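# Load a staple stick onto an open stapler's rail

## Task

Pick one stick of staples out of the tray and place it straddling the open stapler's rail with its legs pointing down. The stapler must end up lying flat and resting directly on the table. The stick must stay in place on its own, without the robot supporting it. Finish by releasing it and moving the grippers away.

## Robot and tools

Robot: two arms, left_arm and right_arm. Each has six joints in this column order: waist, shoulder, elbow, wrist pitch, wrist yaw, wrist roll, plus a parallel gripper. The names are just labels and do not match the left or right side of any image.

Frame: all reported poses share one scene frame. Its origin sits on the table surface midway between the arms, +z is up, +x reaches out over the table, and left_arm is mounted on the +y side. A gripper's fingers extend along its own +z axis and close along its y axis. The reported end-effector point lies between the finger pads, just under 1 cm back from the tips. Printed hand positions can be off, more so when an arm is stretched far.

Tool execute_actions. Argument "actions" is a list holding zero or one item; optional "pictures" (true/false) controls whether camera images come back (by default they do). An empty list commands nothing and only reports the state. A motion item is {"rows": [...], "steps": n}, with 1 to 15 rows and steps from 1 to 15 (default 15), each step lasting 1/30 s. Row k is used on step k; if rows run out, the final row repeats. A wait item is {"steps": n} with n up to 300; it sends nothing and returns once n steps have elapsed since the previous result, and your own thinking time counts toward those steps.

Row layout: one flat list of 14 numbers, each in [-1, 1], always covering both arms even if one stays still. Entries 1-6 are left_arm joint offsets (waist, shoulder, elbow, wrist pitch, wrist yaw, wrist roll), entry 7 is the left opening; entries 8-14 repeat that pattern for right_arm. Joint entries are offsets, not targets: they are measured from the joint angles in the latest result that printed them (or, before any such result this scene, and for any second or later call within a single reply, from where the arm stands when the action begins). They do not build on the previous row. Scale: an entry of 1.0 equals 1.202 rad for waist, 1.258 for shoulder, 1.238 for elbow, 2.073 for wrist pitch, 2.022 for wrist yaw and for wrist roll. So writing all zeros pulls the arm back to that reference posture; it is not a pause. Opening is absolute, not an offset: +1 fully open, -1 closed.

Joint ranges (rad), same for both arms: waist -2.618 to 3.054, shoulder 0.000 to 3.142, elbow 0.000 to 3.142, wrist pitch -1.571 to 1.571, wrist yaw -1.571 to 1.571, wrist roll -2.094 to 2.094. A request more than 0.036 rad outward beyond a range is refused and nothing is sent. True limits may differ from these by up to 0.036 rad either way; a command past the real limit is clipped there, and the result may print "joint sent to its limit" (possibly about an earlier, still-running action). No such message does not prove there is more room.

Motion behaviour: joints move at limited speed; each step the target is held within a lead of the measured angle (0.202 rad waist, 0.258 shoulder, 0.238 elbow, 0.573 wrist pitch, 0.522 wrist yaw and roll), and targets that would shift a gripper over 70 mm from its measured spot are scaled back. Friction can leave a joint about 0.031 rad short, and smaller commands may not move it at all. Between calls the arms keep heading to the last row's target until motion nearly stops or a step is HELD; after that only a new action moves them further.

Result lines: the state line gives each gripper's end_effector_position (m) and end_effector_quat_wxyz. Joint positions and Joint velocities list each arm's six joints (rad, rad/s) followed by the finger-pad gap (m, m/s; 0.087 m is fully open). grip_measured is the measured opening on the command scale; each gripper's reading has its own fixed error of roughly 1 mm. "joint command not followed" means a clearance check altered or blocked some joint targets; HELD marks steps where some or all of your row was withheld. Joint torques follow the joint order, include offsets and noise, and are nonzero even in free air. MOTOR HOT warns from 75 °C; OVER-TEMPERATURE FAULT reports a stop: at 90 °C that arm halts for 10 s, and at 100 °C its motors and gripper go limp and it falls. Holding loads heats motors, even while you are thinking.

Grasping: to hold something, command an opening about 0.02 below grip_measured for a firm grip, less below for a gentler one. Pads push up to about 20 N; closing fast can press harder and may even spring the fingers open. Expect occasional brief tugs on a held part or nudges to loose objects.

Tool zoom_image: "camera" is one of cam_high, cam_low, cam_left_wrist, cam_right_wrist (all 896x504); "region" is [x0, y0, x1, y1] in pixels from the top-left corner, at most 504 by 504. It returns an enlarged view of that camera's latest image.

Tool finished_scene: pass "scene" as the current scene's number. Answering with no tool call at all ends every remaining scene.

Avoid: letting the arms collide or press hard on each other, dropping or slamming objects, shoving things hard, and anything leaving the table. Smooth, economical motion is preferred.

Each tool is called after "Request:" in YAML: its name, and indented under it one key for each argument.

## Session

Request:
execute_actions:
  actions: []

Scene clock: 0.00 s of 4800.00 s.
left_arm: end_effector_position=(+0.3274, +0.4014, +0.1099) grip_measured=+0.989 end_effector_quat_wxyz=(-0.285, +0.814, -0.303, +0.405) | right_arm: end_effector_position=(+0.1158, +0.0438, +0.3165) grip_measured=+0.980 end_effector_quat_wxyz=(-0.615, +0.788, -0.005, -0.024)
Joint positions: left_arm=[ 0.468  1.007  0.274  0.185  0.214 -2.043  0.087] | right_arm=[ 1.205  1.139  1.003 -0.119 -0.278 -1.598  0.087]
Joint velocities: left_arm=[-0.012  0.017 -0.002  0.081 -0.007 -0.066 -0.   ] | right_arm=[-0.002 -0.027 -0.007 -0.007  0.007  0.022  0.001]
Joint torques (N m, as the arm reports them, + toward a larger angle): no reading
Motor temperatures (°C, as the motors report them): left_arm=[23 24 24 26 25 25] | right_arm=[24 22 26 24 23 25]

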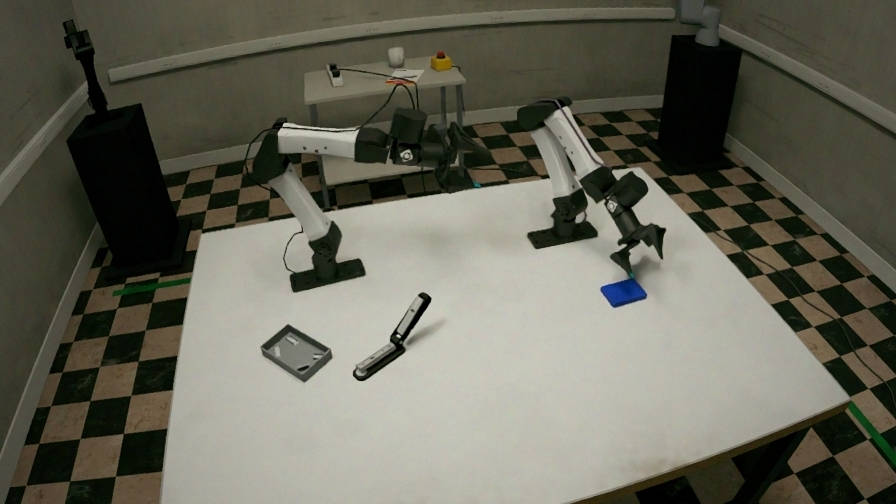

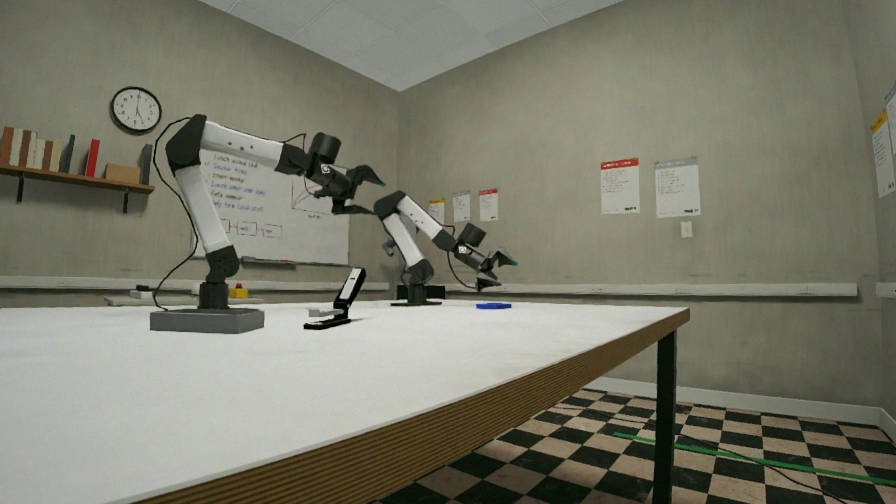

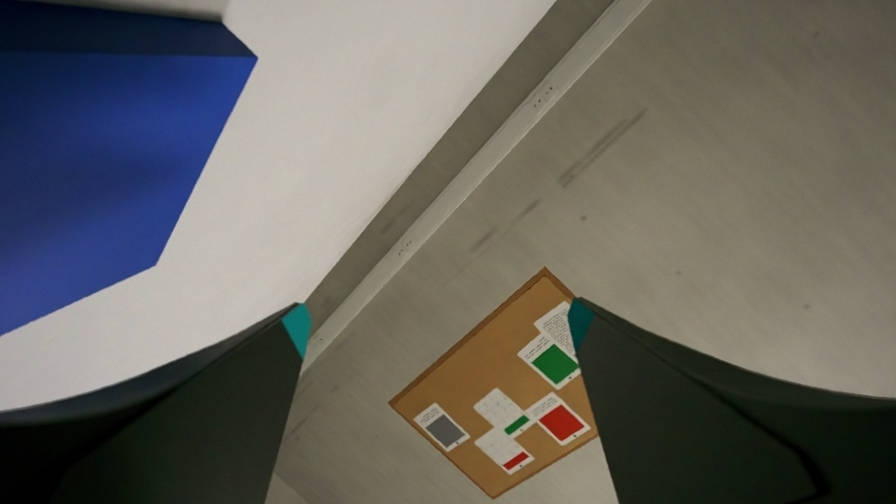

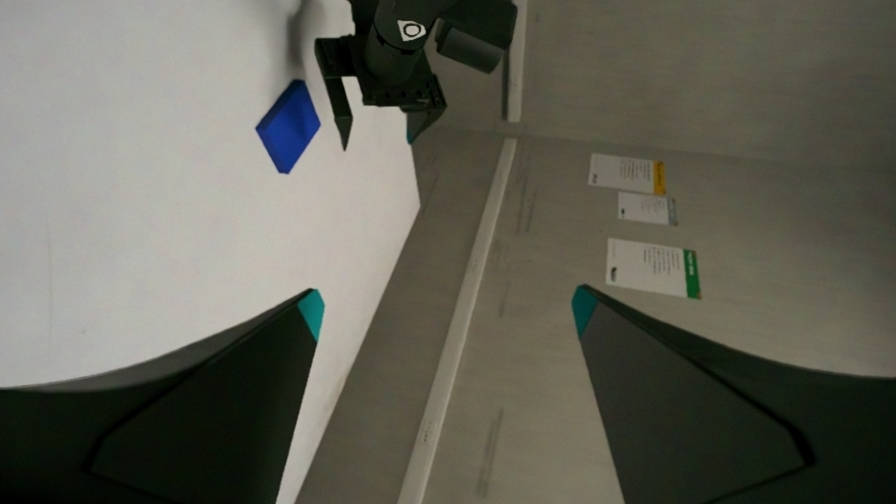

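Request:
execute_actions:
  actions:
    - {"rows":[[0,0,0,0,0,0,1,-1.0,0.37,0,-0.41,0.137,0.79,1]],"steps":15}
    - {"steps":60}
  pictures: false

Request:
execute_actions:
  actions:
    - {"steps":60}


Scene clock: 13.27 s of 4800.00 s.
left_arm: end_effector_position=(+0.3274, +0.4014, +0.1099) grip_measured=+0.989 end_effector_quat_wxyz=(-0.285, +0.814, -0.303, +0.405) | right_arm: end_effector_position=(+0.1158, +0.0438, +0.3165) grip_measured=+0.980 end_effector_quat_wxyz=(-0.615, +0.788, -0.005, -0.024)
Joint positions: left_arm=[ 0.468  1.007  0.274  0.185  0.214 -2.043  0.087] | right_arm=[ 1.205  1.139  1.003 -0.119 -0.278 -1.598  0.087]
Joint velocities: left_arm=[-0.007 -0.007  0.002 -0.11  -0.037 -0.022 -0.001] | right_arm=[-0.012  0.002  0.002 -0.022  0.037  0.022 -0.001]
Joint torques (N m, as the arm reports them, + toward a larger angle): left_arm=[-0.02 -1.66  6.82  1.65  0.    0.1 ] | right_arm=[-0.28 -3.42  8.29  2.25 -0.22  0.1 ]
Motor temperatures (°C, as the motors report them): left_arm=[23 24 26 29 25 25] | right_arm=[24 23 28 27 23 25]
Steps of this call (steps 1 to 90: nothing new was sent; then 10.27 s passed at rest). Readings (joint positions):
1: left_arm=[0.468 1.007 0.274 0.185 0.214 -2.043] | right_arm=[1.205 1.139 1.003 -0.119 -0.278 -1.598]
2: left_arm=[0.468 1.007 0.274 0.185 0.214 -2.043] | right_arm=[1.205 1.139 1.003 -0.119 -0.278 -1.598]
4: left_arm=[0.468 1.007 0.274 0.185 0.214 -2.043] | right_arm=[1.205 1.139 1.003 -0.119 -0.278 -1.598]
8: left_arm=[0.468 1.007 0.274 0.185 0.214 -2.043] | right_arm=[1.205 1.139 1.003 -0.119 -0.278 -1.598]
90: the state above

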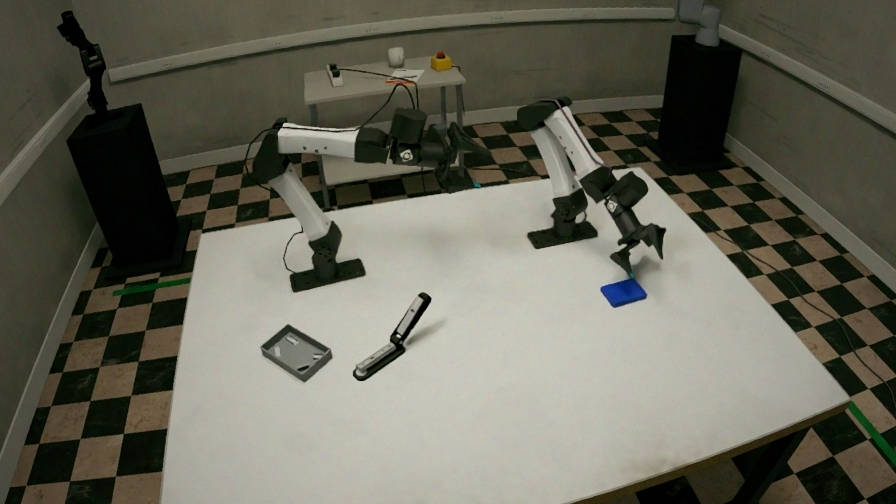

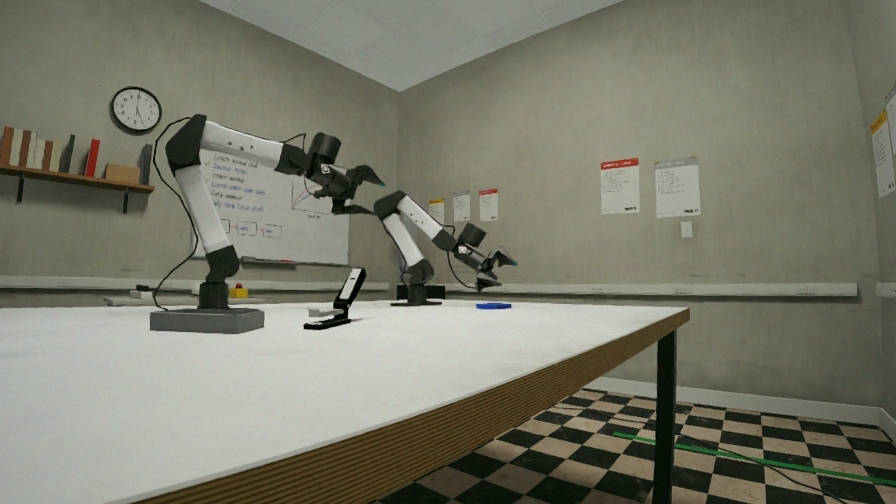

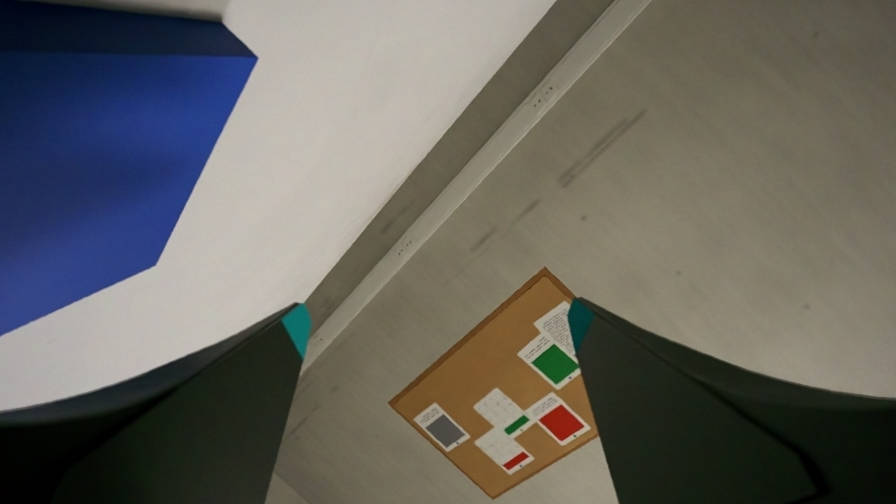

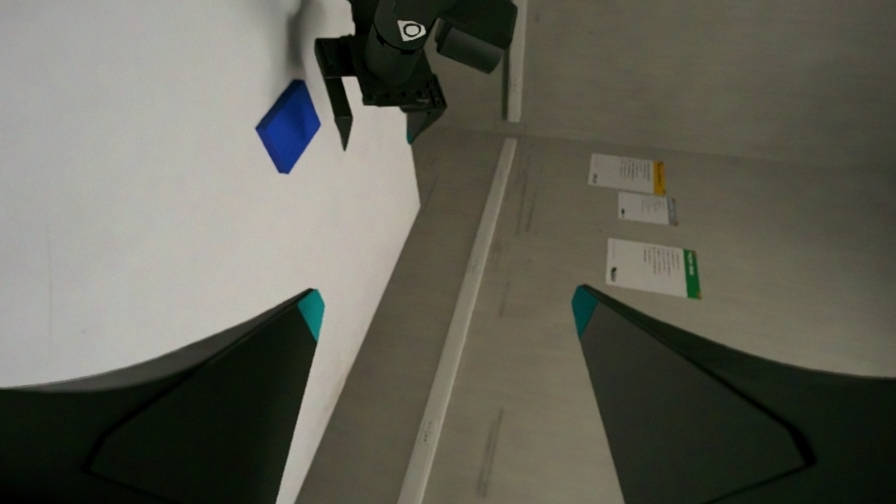

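Request:
execute_actions:
  actions:
    - {"rows":[[0,0,0,0,0,0,1,-1.0,0.37,0,-0.41,0.137,0.79,1]],"steps":15}
  pictures: false

Request:
execute_actions:
  actions:
    - {"steps":60}

Scene clock: 22.90 s of 4800.00 s.
left_arm: end_effector_position=(+0.3274, +0.4014, +0.1099) grip_measured=+0.989 end_effector_quat_wxyz=(-0.285, +0.814, -0.303, +0.405) | right_arm: end_effector_position=(+0.2277, -0.0799, +0.0795) grip_measured=+0.980 end_effector_quat_wxyz=(-0.234, +0.833, -0.500, -0.043)
Joint positions: left_arm=[ 0.468  1.007  0.274  0.185  0.214 -2.043  0.087] | right_arm=[ 0.859  1.497  1.004 -0.609 -0.111 -1.064  0.087]
Joint velocities: left_arm=[-0.017  0.012  0.017 -0.066 -0.022  0.095  0.001] | right_arm=[-1.043  0.75  -0.002 -1.15   0.315  1.619 -0.   ]
Joint torques (N m, as the arm reports them, + toward a larger angle): left_arm=[-0.01 -1.64  6.84  1.63  0.01  0.1 ] | right_arm=[-1.51 -5.4   7.33  1.23 -0.14  0.09]
Motor temperatures (°C, as the motors report them): left_arm=[23 24 27 31 25 25] | right_arm=[24 23 29 28 23 25]
Steps of this call (steps 1 to 90: nothing new was sent; then 6.13 s passed at rest; steps 91 to 105: all 15 steps of this action). Readings (joint positions):
91: left_arm=[0.468 1.007 0.274 0.185 0.214 -2.043] | right_arm=[1.199 1.144 1.004 -0.134 -0.273 -1.574]
92: left_arm=[0.468 1.007 0.274 0.185 0.214 -2.043] | right_arm=[1.183 1.154 1.004 -0.155 -0.261 -1.544]
94: left_arm=[0.468 1.007 0.274 0.185 0.214 -2.043] | right_arm=[1.142 1.193 1.004 -0.215 -0.234 -1.483]
98: left_arm=[0.468 1.007 0.274 0.185 0.214 -2.043] | right_arm=[1.053 1.295 1.004 -0.348 -0.184 -1.353]
105: the state above

Scene clock: 24.90 s of 4800.00 s.
left_arm: end_effector_position=(+0.3274, +0.4014, +0.1099) grip_measured=+0.989 end_effector_quat_wxyz=(-0.285, +0.814, -0.303, +0.405) | right_arm: end_effector_position=(+0.2481, -0.3282, +0.0395) grip_measured=+0.980 end_effector_quat_wxyz=(+0.011, -0.057, +0.998, +0.000)
Joint positions: left_arm=[ 0.468  1.007  0.274  0.185  0.214 -2.043  0.087] | right_arm=[-0.005  1.599  1.004 -0.954  0.001 -0.008  0.087]
Joint velocities: left_arm=[-0.007 -0.002 -0.002 -0.095  0.022 -0.037 -0.001] | right_arm=[-0.007  0.017 -0.002 -0.066 -0.037  0.022 -0.   ]
Joint torques (N m, as the arm reports them, + toward a larger angle): left_arm=[ 0.02 -1.65  6.92  1.66 -0.01  0.08] | right_arm=[ 0.38 -5.38  6.36  0.33 -0.17  0.11]
Motor temperatures (°C, as the motors report them): left_arm=[23 24 27 31 25 25] | right_arm=[24 23 29 28 23 25]
Steps of this call (steps 1 to 45: the robot went on to your last target; steps 46 to 60: nothing new was sent). Readings (joint positions):
1: left_arm=[0.468 1.007 0.274 0.185 0.214 -2.043] | right_arm=[0.819 1.522 1.004 -0.649 -0.101 -1.003]
2: left_arm=[0.468 1.007 0.274 0.185 0.214 -2.043] | right_arm=[0.776 1.543 1.004 -0.682 -0.101 -0.941]
4: left_arm=[0.468 1.007 0.274 0.185 0.214 -2.043] | right_arm=[0.677 1.571 1.004 -0.747 -0.085 -0.782]
8: left_arm=[0.468 1.007 0.274 0.185 0.214 -2.043] | right_arm=[0.395 1.599 1.004 -0.861 -0.043 -0.395]
60: the state above
All arms were judged still, so your last target was given up. Only a new action makes them travel on or press farther. Fingers that are still opening or closing keep moving.

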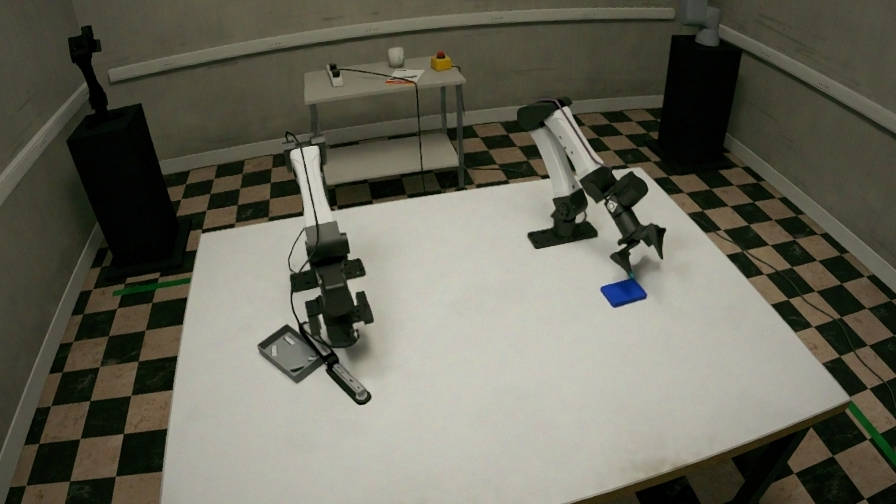

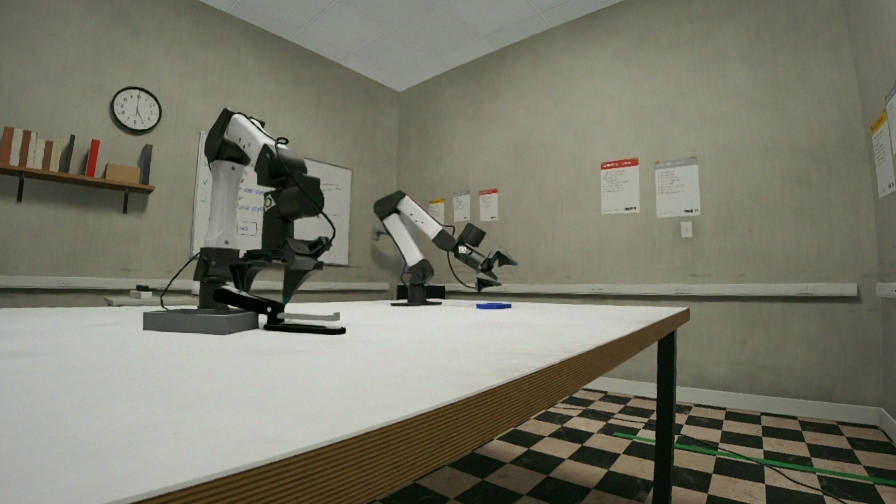

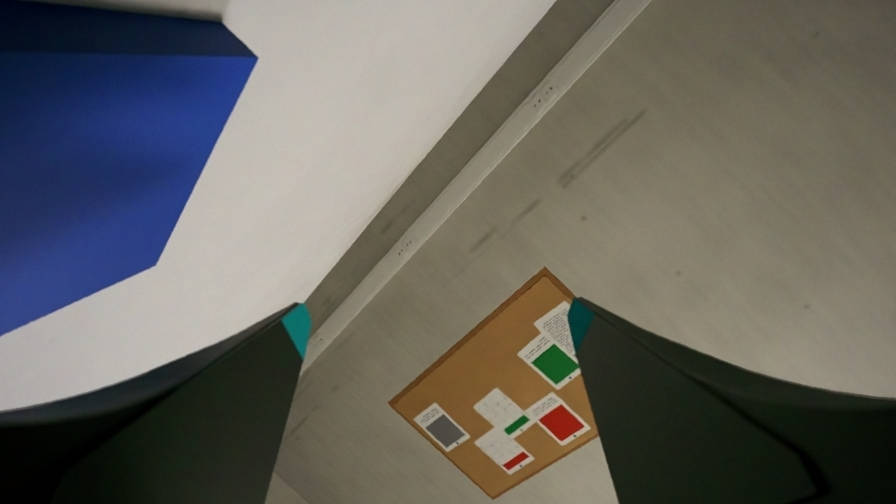

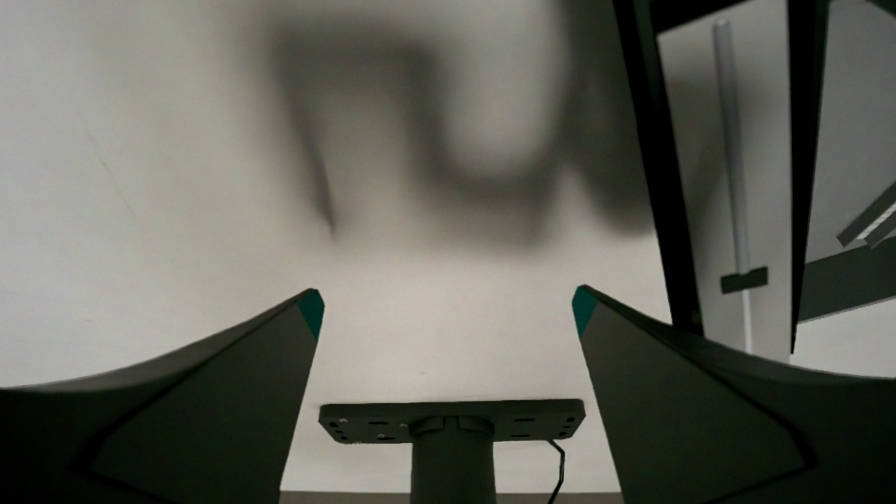

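Request:
execute_actions:
  actions:
    - {"rows":[[0,0,0,0,0,0,1,0,0,0.32,-0.2,0,0,1]],"steps":15}
  pictures: false

Request:
execute_actions:
  actions:
    - {"rows":[[0,0,0,0,0,0,1,-0.2,0,0,0,0,0,1]],"steps":15}
  pictures: false

Request:
execute_actions:
  actions:
    - {"steps":30}

Scene clock: 31.93 s of 4800.00 s.
left_arm: end_effector_position=(+0.3274, +0.4014, +0.1099) grip_measured=+0.989 end_effector_quat_wxyz=(-0.285, +0.814, -0.303, +0.405) | right_arm: end_effector_position=(+0.2646, -0.3264, +0.1354) grip_measured=+0.980 end_effector_quat_wxyz=(+0.014, -0.057, +0.998, +0.000)
Joint positions: left_arm=[ 0.468  1.007  0.274  0.185  0.214 -2.043  0.087] | right_arm=[-0.005  1.598  1.392 -1.336  0.001 -0.008  0.087]
Joint velocities: left_arm=[ 0.017 -0.012  0.007  0.095 -0.081  0.066 -0.   ] | right_arm=[-0.007 -0.012  0.002 -0.11   0.022  0.022  0.001]
Joint torques (N m, as the arm reports them, + toward a larger angle): left_arm=[ 0.   -1.59  6.89  1.65  0.01  0.12] | right_arm=[-0.29 -5.86  7.54  0.37 -0.15  0.02]
Motor temperatures (°C, as the motors report them): left_arm=[23 24 28 32 25 25] | right_arm=[24 24 30 27 23 25]
Steps of this call (steps 1 to 90: nothing new was sent; then 3.53 s passed at rest; steps 91 to 105: all 15 steps of this action). Readings (joint positions):
91: left_arm=[0.468 1.007 0.274 0.185 0.214 -2.043] | right_arm=[-0.005 1.606 1.039 -1.016 0.001 -0.008]
92: left_arm=[0.468 1.007 0.274 0.185 0.214 -2.043] | right_arm=[-0.005 1.616 1.102 -1.106 0.001 -0.008]
94: left_arm=[0.468 1.007 0.274 0.185 0.214 -2.043] | right_arm=[-0.005 1.616 1.245 -1.209 0.001 -0.008]
98: left_arm=[0.468 1.007 0.274 0.185 0.214 -2.043] | right_arm=[-0.005 1.599 1.391 -1.259 0.001 -0.008]
105: the state above

Scene clock: 32.43 s of 4800.00 s.
left_arm: end_effector_position=(+0.3274, +0.4014, +0.1099) grip_measured=+0.989 end_effector_quat_wxyz=(-0.285, +0.814, -0.303, +0.405) | right_arm: end_effector_position=(+0.2635, -0.3879, +0.1354) grip_measured=+0.980 end_effector_quat_wxyz=(+0.014, +0.066, +0.998, -0.004)
Joint positions: left_arm=[ 0.468  1.007  0.274  0.185  0.214 -2.043  0.087] | right_arm=[-0.253  1.598  1.392 -1.336  0.006 -0.01   0.087]
Joint velocities: left_arm=[-0.012  0.007 -0.002  0.007 -0.081  0.007 -0.   ] | right_arm=[-0.007  0.007  0.022  0.007 -0.051  0.007  0.   ]
Joint torques (N m, as the arm reports them, + toward a larger angle): left_arm=[-0.05 -1.69  6.85  1.64  0.01  0.09] | right_arm=[ 0.34 -6.07  6.8   0.51 -0.19  0.03]
Motor temperatures (°C, as the motors report them): left_arm=[23 24 28 32 25 25] | right_arm=[24 24 30 27 23 25]
Steps of this call (steps 1 to 15: all 15 steps of this action). Readings (joint positions):
1: left_arm=[0.468 1.007 0.274 0.185 0.214 -2.043] | right_arm=[-0.027 1.598 1.392 -1.338 -0.009 -0.009]
2: left_arm=[0.468 1.007 0.274 0.185 0.214 -2.043] | right_arm=[-0.078 1.598 1.392 -1.337 -0.015 -0.010]
4: left_arm=[0.468 1.007 0.274 0.185 0.214 -2.043] | right_arm=[-0.200 1.598 1.392 -1.336 -0.007 -0.010]
8: left_arm=[0.468 1.007 0.274 0.185 0.214 -2.043] | right_arm=[-0.259 1.598 1.392 -1.336 0.006 -0.010]
15: the state above

Scene clock: 33.43 s of 4800.00 s.
left_arm: end_effector_position=(+0.3274, +0.4014, +0.1099) grip_measured=+0.989 end_effector_quat_wxyz=(-0.285, +0.814, -0.303, +0.405) | right_arm: end_effector_position=(+0.2635, -0.3879, +0.1354) grip_measured=+0.980 end_effector_quat_wxyz=(+0.014, +0.066, +0.998, -0.004)
Joint positions: left_arm=[ 0.468  1.007  0.274  0.185  0.214 -2.043  0.087] | right_arm=[-0.253  1.598  1.392 -1.336  0.006 -0.01   0.087]
Joint velocities: left_arm=[ 0.007 -0.002 -0.007 -0.081 -0.095 -0.022 -0.001] | right_arm=[-0.012 -0.002 -0.002 -0.081  0.037  0.007 -0.001]
Joint torques (N m, as the arm reports them, + toward a larger angle): left_arm=[ 0.03 -1.48  6.89  1.68 -0.02  0.09] | right_arm=[ 0.36 -6.07  6.79  0.51 -0.2   0.04]
Motor temperatures (°C, as the motors report them): left_arm=[23 24 28 32 25 25] | right_arm=[24 24 30 27 23 25]
Steps of this call (steps 1 to 15: the robot went on to your last target; steps 16 to 30: nothing new was sent). Readings (joint positions):
1: left_arm=[0.468 1.007 0.274 0.185 0.214 -2.043] | right_arm=[-0.253 1.598 1.392 -1.336 0.006 -0.010]
2: left_arm=[0.468 1.007 0.274 0.185 0.214 -2.043] | right_arm=[-0.253 1.598 1.392 -1.336 0.006 -0.010]
4: left_arm=[0.468 1.007 0.274 0.185 0.214 -2.043] | right_arm=[-0.253 1.598 1.392 -1.336 0.006 -0.010]
8: left_arm=[0.468 1.007 0.274 0.185 0.214 -2.043] | right_arm=[-0.253 1.598 1.392 -1.336 0.006 -0.010]
30: the state above
All arms were judged still, so your last target was given up. Only a new action makes them travel on or press farther. Fingers that are still opening or closing keep moving.

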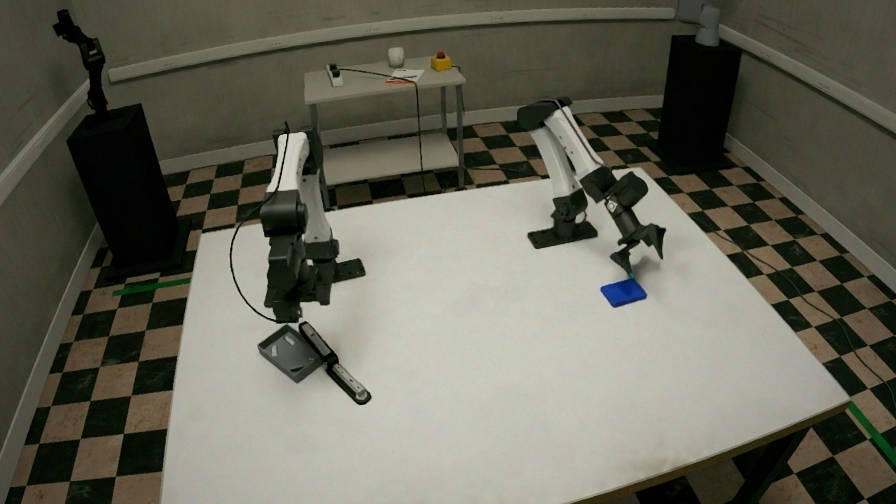

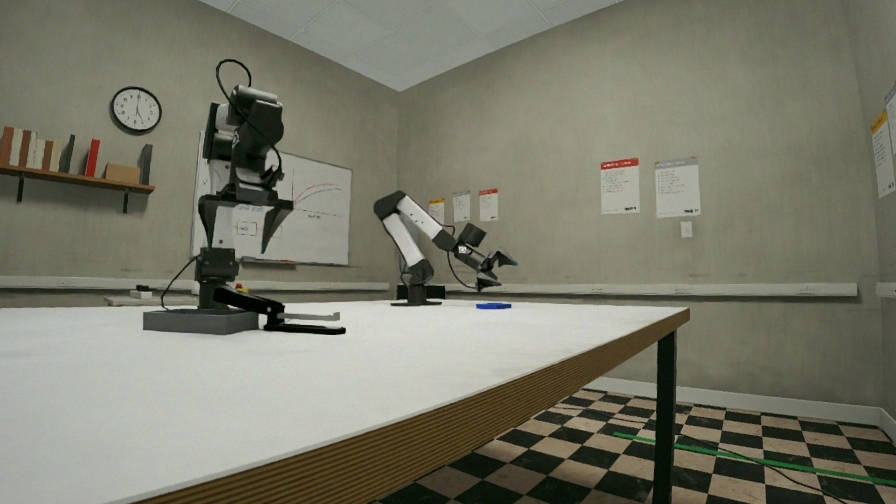

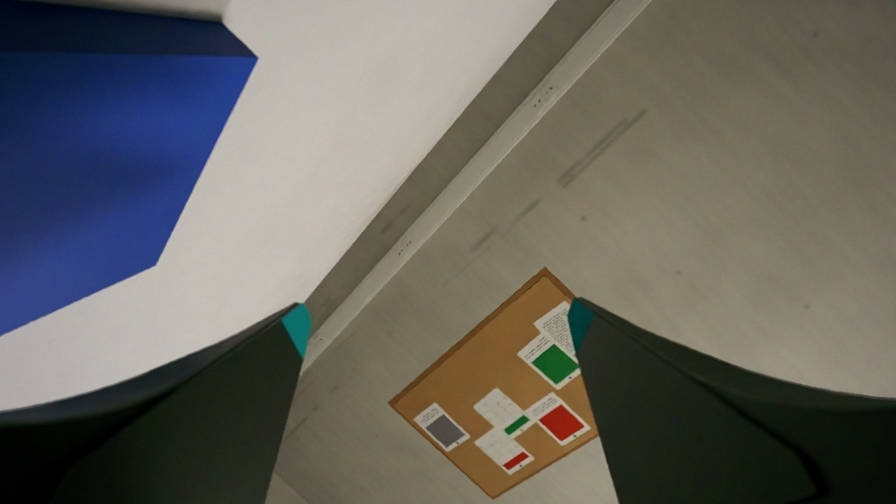

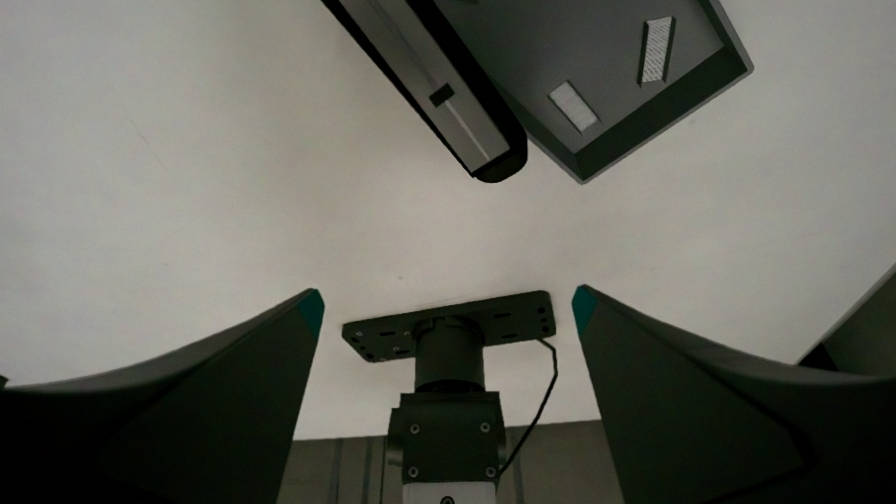

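Request:
execute_actions:
  actions:
    - {"rows":[[0,0,0,0,0,0,1,-0.08,0.24,0.24,0,0,0,1]],"steps":15}
  pictures: false

Request:
execute_actions:
  actions:
    - {"steps":20}

Scene clock: 39.40 s of 4800.00 s.
left_arm: end_effector_position=(+0.3274, +0.4014, +0.1099) grip_measured=+0.989 end_effector_quat_wxyz=(-0.285, +0.814, -0.303, +0.405) | right_arm: end_effector_position=(+0.3296, -0.4288, +0.1089) grip_measured=+0.980 end_effector_quat_wxyz=(-0.004, +0.115, +0.993, -0.002)
Joint positions: left_arm=[ 0.468  1.007  0.274  0.185  0.214 -2.043  0.087] | right_arm=[-0.352  1.914  1.658 -1.322  0.004 -0.01   0.087]
Joint velocities: left_arm=[ 0.012 -0.002  0.007 -0.022  0.051  0.022  0.   ] | right_arm=[-0.007 -0.007 -0.002  0.037  0.022 -0.051  0.   ]
Joint torques (N m, as the arm reports them, + toward a larger angle): left_arm=[-0.05 -1.63  6.9   1.66 -0.01  0.11] | right_arm=[-0.11 -9.86  9.45  0.26 -0.13  0.02]
Motor temperatures (°C, as the motors report them): left_arm=[23 24 28 33 25 25] | right_arm=[24 25 30 26 23 25]
Steps of this call (steps 1 to 90: nothing new was sent; then 2.47 s passed at rest; steps 91 to 105: all 15 steps of this action). Readings (joint positions):
91: left_arm=[0.468 1.007 0.274 0.185 0.214 -2.043] | right_arm=[-0.263 1.631 1.432 -1.369 0.002 -0.010]
92: left_arm=[0.468 1.007 0.274 0.185 0.214 -2.043] | right_arm=[-0.283 1.695 1.513 -1.391 0.001 -0.010]
94: left_arm=[0.468 1.007 0.274 0.185 0.214 -2.043] | right_arm=[-0.325 1.821 1.633 -1.352 0.001 -0.010]
98: left_arm=[0.468 1.007 0.274 0.185 0.214 -2.043] | right_arm=[-0.352 1.914 1.658 -1.320 0.004 -0.010]
105: the state above

Scene clock: 40.07 s of 4800.00 s.
left_arm: end_effector_position=(+0.3274, +0.4014, +0.1099) grip_measured=+0.989 end_effector_quat_wxyz=(-0.285, +0.814, -0.303, +0.405) | right_arm: end_effector_position=(+0.3296, -0.4288, +0.1089) grip_measured=+0.980 end_effector_quat_wxyz=(-0.004, +0.115, +0.993, -0.002)
Joint positions: left_arm=[ 0.468  1.007  0.274  0.185  0.214 -2.043  0.087] | right_arm=[-0.352  1.914  1.658 -1.322  0.004 -0.01   0.087]
Joint velocities: left_arm=[ 0.002  0.002  0.007 -0.066  0.066 -0.066  0.   ] | right_arm=[ 0.007  0.002 -0.012  0.037  0.007  0.007 -0.001]
Joint torques (N m, as the arm reports them, + toward a larger angle): left_arm=[-0.02 -1.64  6.87  1.64 -0.01  0.1 ] | right_arm=[-0.06 -9.87  9.41  0.28 -0.14  0.03]
Motor temperatures (°C, as the motors report them): left_arm=[23 24 28 33 25 25] | right_arm=[24 25 30 26 23 25]
Steps of this call (steps 1 to 15: the robot went on to your last target; steps 16 to 20: nothing new was sent). Readings (joint positions):
1: left_arm=[0.468 1.007 0.274 0.185 0.214 -2.043] | right_arm=[-0.352 1.914 1.658 -1.322 0.004 -0.010]
2: left_arm=[0.468 1.007 0.274 0.185 0.214 -2.043] | right_arm=[-0.352 1.914 1.658 -1.322 0.004 -0.010]
4: left_arm=[0.468 1.007 0.274 0.185 0.214 -2.043] | right_arm=[-0.352 1.914 1.658 -1.322 0.004 -0.010]
8: left_arm=[0.468 1.007 0.274 0.185 0.214 -2.043] | right_arm=[-0.352 1.914 1.658 -1.322 0.004 -0.010]
20: the state above
All arms were judged still, so your last target was given up. Only a new action makes them travel on or press farther. Fingers that are still opening or closing keep moving.

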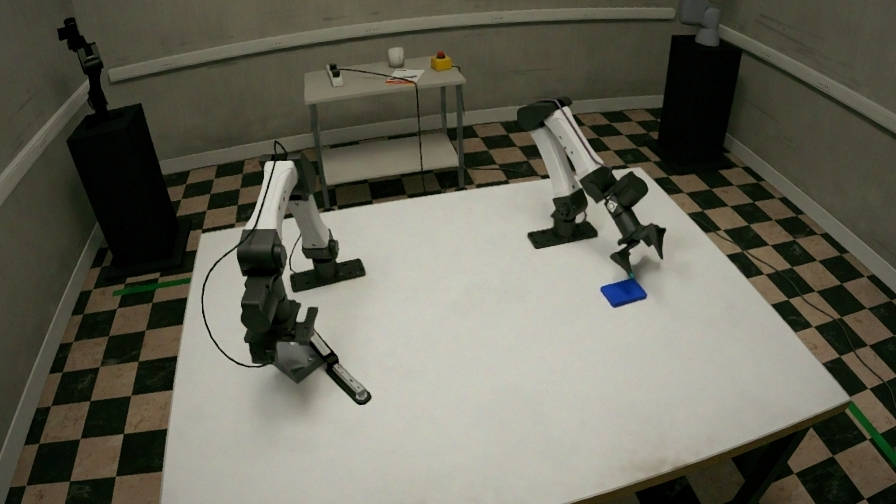

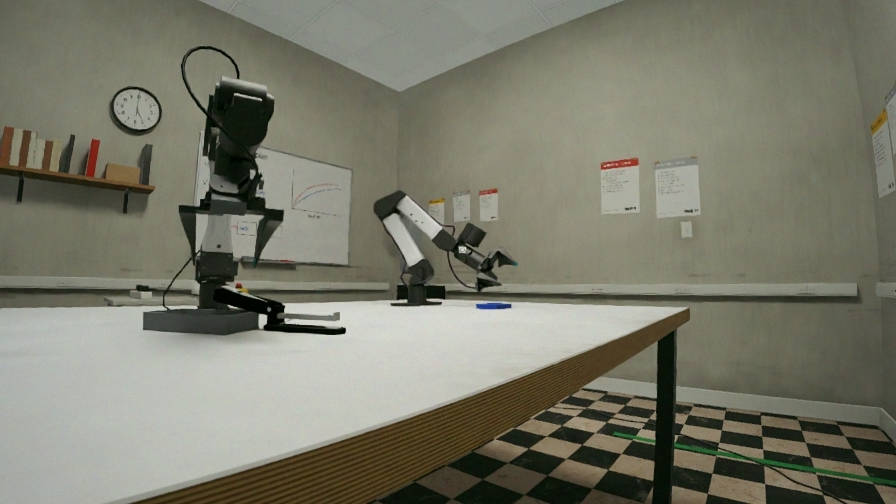

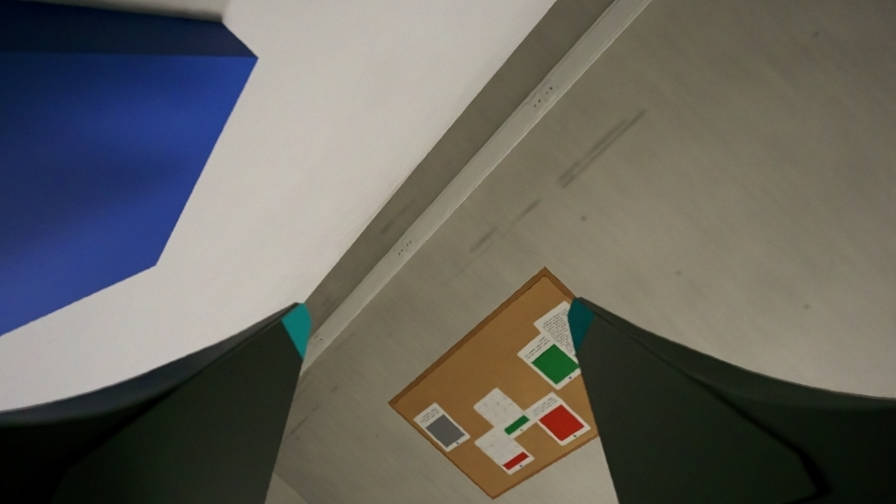

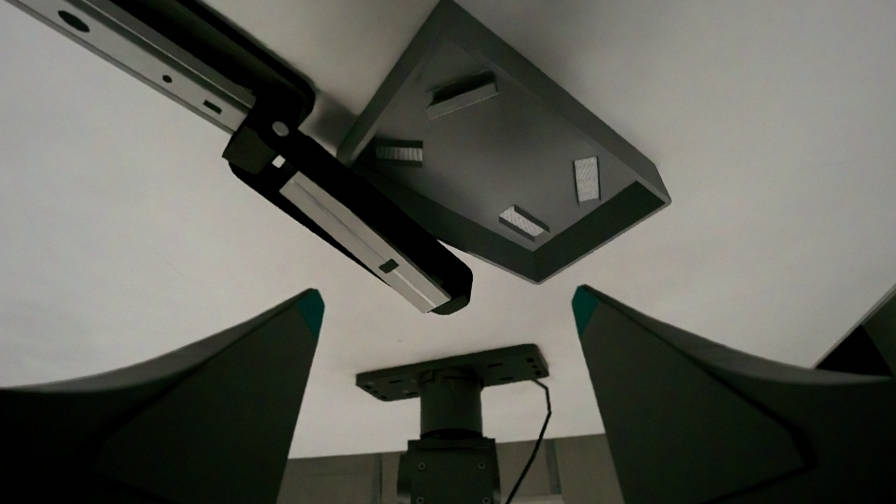

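Request:
zoom_image:
  camera: "cam_right_wrist"
  region: [330, 0, 690, 290]

Region (330, 0, 690, 290) of cam_right_wrist's 896x504 image, scaled by 1.400, with more detail than that image has; it fills the top 406 rows of this view, and the rest is white.

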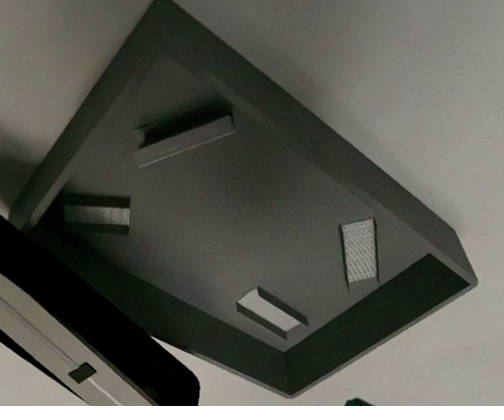

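Request:
execute_actions:
  actions:
    - {"rows":[[0,0,0,0,0,0,1,-0.15,0.06,0.06,0,0,0,-0.2]],"steps":15}
  pictures: false

Request:
execute_actions:
  actions:
    - {"steps":20}

Scene clock: 56.73 s of 4800.00 s.
left_arm: end_effector_position=(+0.3274, +0.4014, +0.1099) grip_measured=+0.989 end_effector_quat_wxyz=(-0.285, +0.814, -0.303, +0.405) | right_arm: end_effector_position=(+0.3208, -0.4899, +0.0967) grip_measured=-0.200 end_effector_quat_wxyz=(-0.014, +0.206, +0.978, -0.001)
Joint positions: left_arm=[ 0.468  1.007  0.274  0.185  0.214 -2.043  0.087] | right_arm=[-0.537  1.985  1.704 -1.318  0.009 -0.01   0.035]
Joint velocities: left_arm=[-0.007 -0.012  0.007 -0.007 -0.007 -0.022  0.   ] | right_arm=[ 0.012 -0.007  0.007 -0.022 -0.007 -0.022  0.   ]
Joint torques (N m, as the arm reports them, + toward a larger angle): left_arm=[-0.04 -1.71  6.83  1.66  0.02  0.11] | right_arm=[ 0.12 -8.94  9.07  0.34 -0.18  0.03]
Motor temperatures (°C, as the motors report them): left_arm=[23 24 29 34 25 25] | right_arm=[24 29 32 25 23 25]
Steps of this call (steps 1 to 90: nothing new was sent; then 13.17 s passed at rest; steps 91 to 105: all 15 steps of this action). Readings (joint positions):
91: left_arm=[0.468 1.007 0.274 0.185 0.214 -2.043] | right_arm=[-0.368 1.922 1.667 -1.328 -0.003 -0.010]
92: left_arm=[0.468 1.007 0.274 0.185 0.214 -2.043] | right_arm=[-0.400 1.936 1.685 -1.330 -0.009 -0.010]
94: left_arm=[0.468 1.007 0.274 0.185 0.214 -2.043] | right_arm=[-0.486 1.963 1.704 -1.320 -0.006 -0.010]
98: left_arm=[0.468 1.007 0.274 0.185 0.214 -2.043] | right_arm=[-0.559 1.985 1.704 -1.318 0.009 -0.010]
105: the state above

Scene clock: 57.40 s of 4800.00 s.
left_arm: end_effector_position=(+0.3274, +0.4014, +0.1099) grip_measured=+0.989 end_effector_quat_wxyz=(-0.285, +0.814, -0.303, +0.405) | right_arm: end_effector_position=(+0.3208, -0.4899, +0.0967) grip_measured=-0.200 end_effector_quat_wxyz=(-0.014, +0.206, +0.978, -0.001)
Joint positions: left_arm=[ 0.468  1.007  0.274  0.185  0.214 -2.043  0.087] | right_arm=[-0.537  1.985  1.704 -1.318  0.009 -0.01   0.035]
Joint velocities: left_arm=[ 0.002  0.002 -0.002  0.051  0.022 -0.095  0.001] | right_arm=[-0.002 -0.022  0.002 -0.037 -0.037  0.007 -0.   ]
Joint torques (N m, as the arm reports them, + toward a larger angle): left_arm=[ 0.05 -1.62  6.89  1.66 -0.01  0.1 ] | right_arm=[ 0.12 -8.95  9.09  0.34 -0.19  0.03]
Motor temperatures (°C, as the motors report them): left_arm=[23 24 29 34 25 25] | right_arm=[24 29 32 25 23 25]
Steps of this call (steps 1 to 15: the robot went on to your last target; steps 16 to 20: nothing new was sent). Readings (joint positions):
1: left_arm=[0.468 1.007 0.274 0.185 0.214 -2.043] | right_arm=[-0.537 1.985 1.704 -1.318 0.009 -0.010]
2: left_arm=[0.468 1.007 0.274 0.185 0.214 -2.043] | right_arm=[-0.537 1.985 1.704 -1.318 0.009 -0.010]
4: left_arm=[0.468 1.007 0.274 0.185 0.214 -2.043] | right_arm=[-0.537 1.985 1.704 -1.318 0.009 -0.010]
8: left_arm=[0.468 1.007 0.274 0.185 0.214 -2.043] | right_arm=[-0.537 1.985 1.704 -1.318 0.009 -0.010]
20: the state above
All arms were judged still, so your last target was given up. Only a new action makes them travel on or press farther. Fingers that are still opening or closing keep moving.

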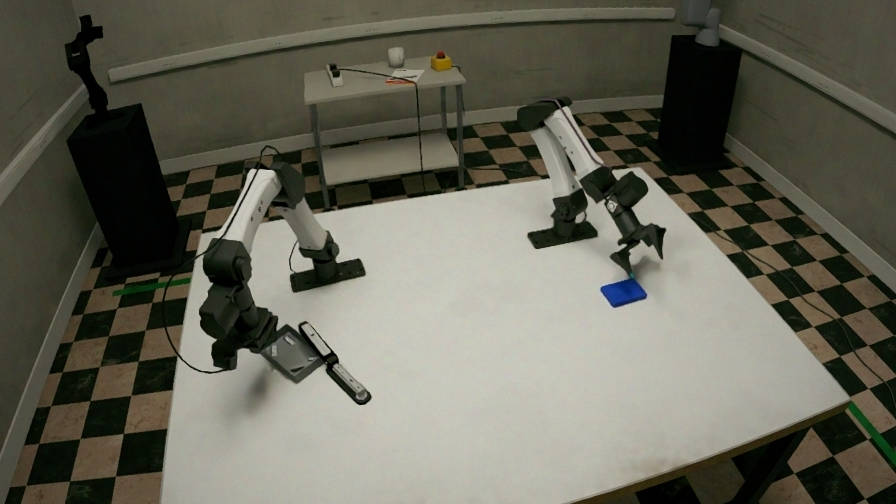

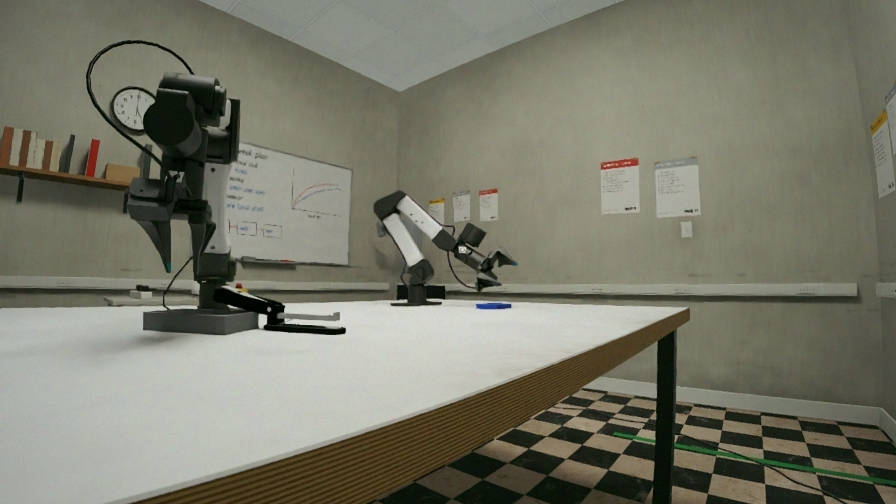

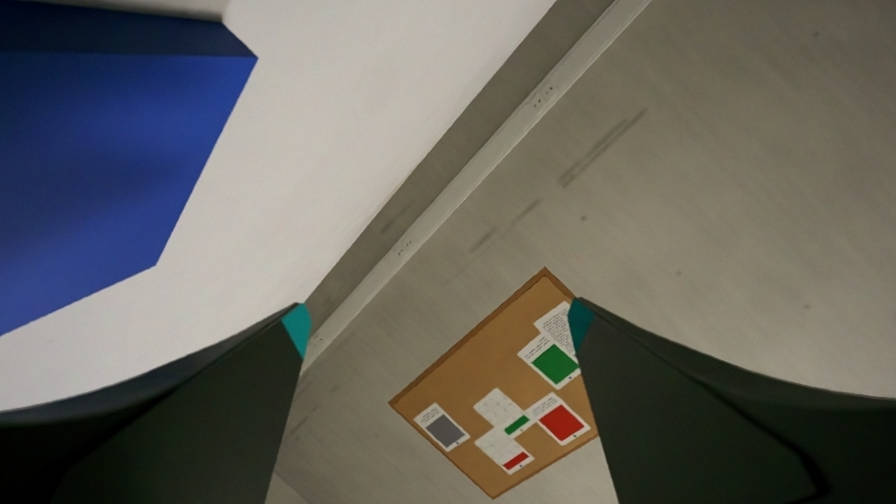

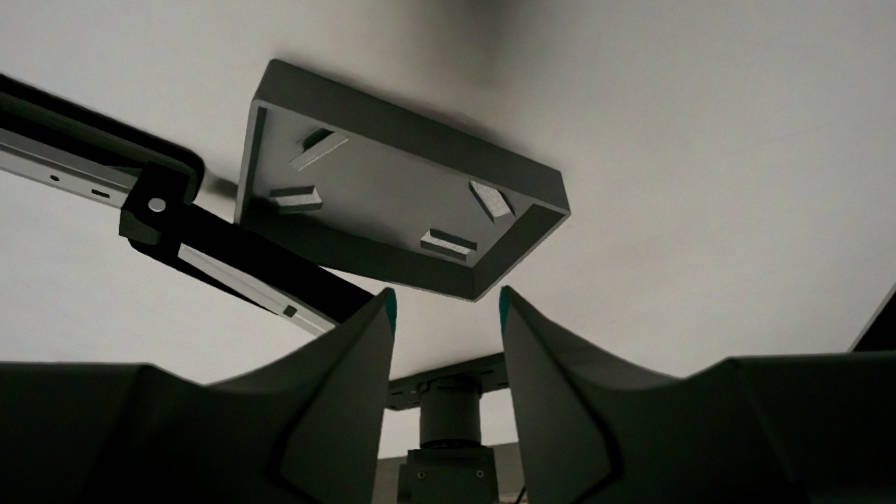

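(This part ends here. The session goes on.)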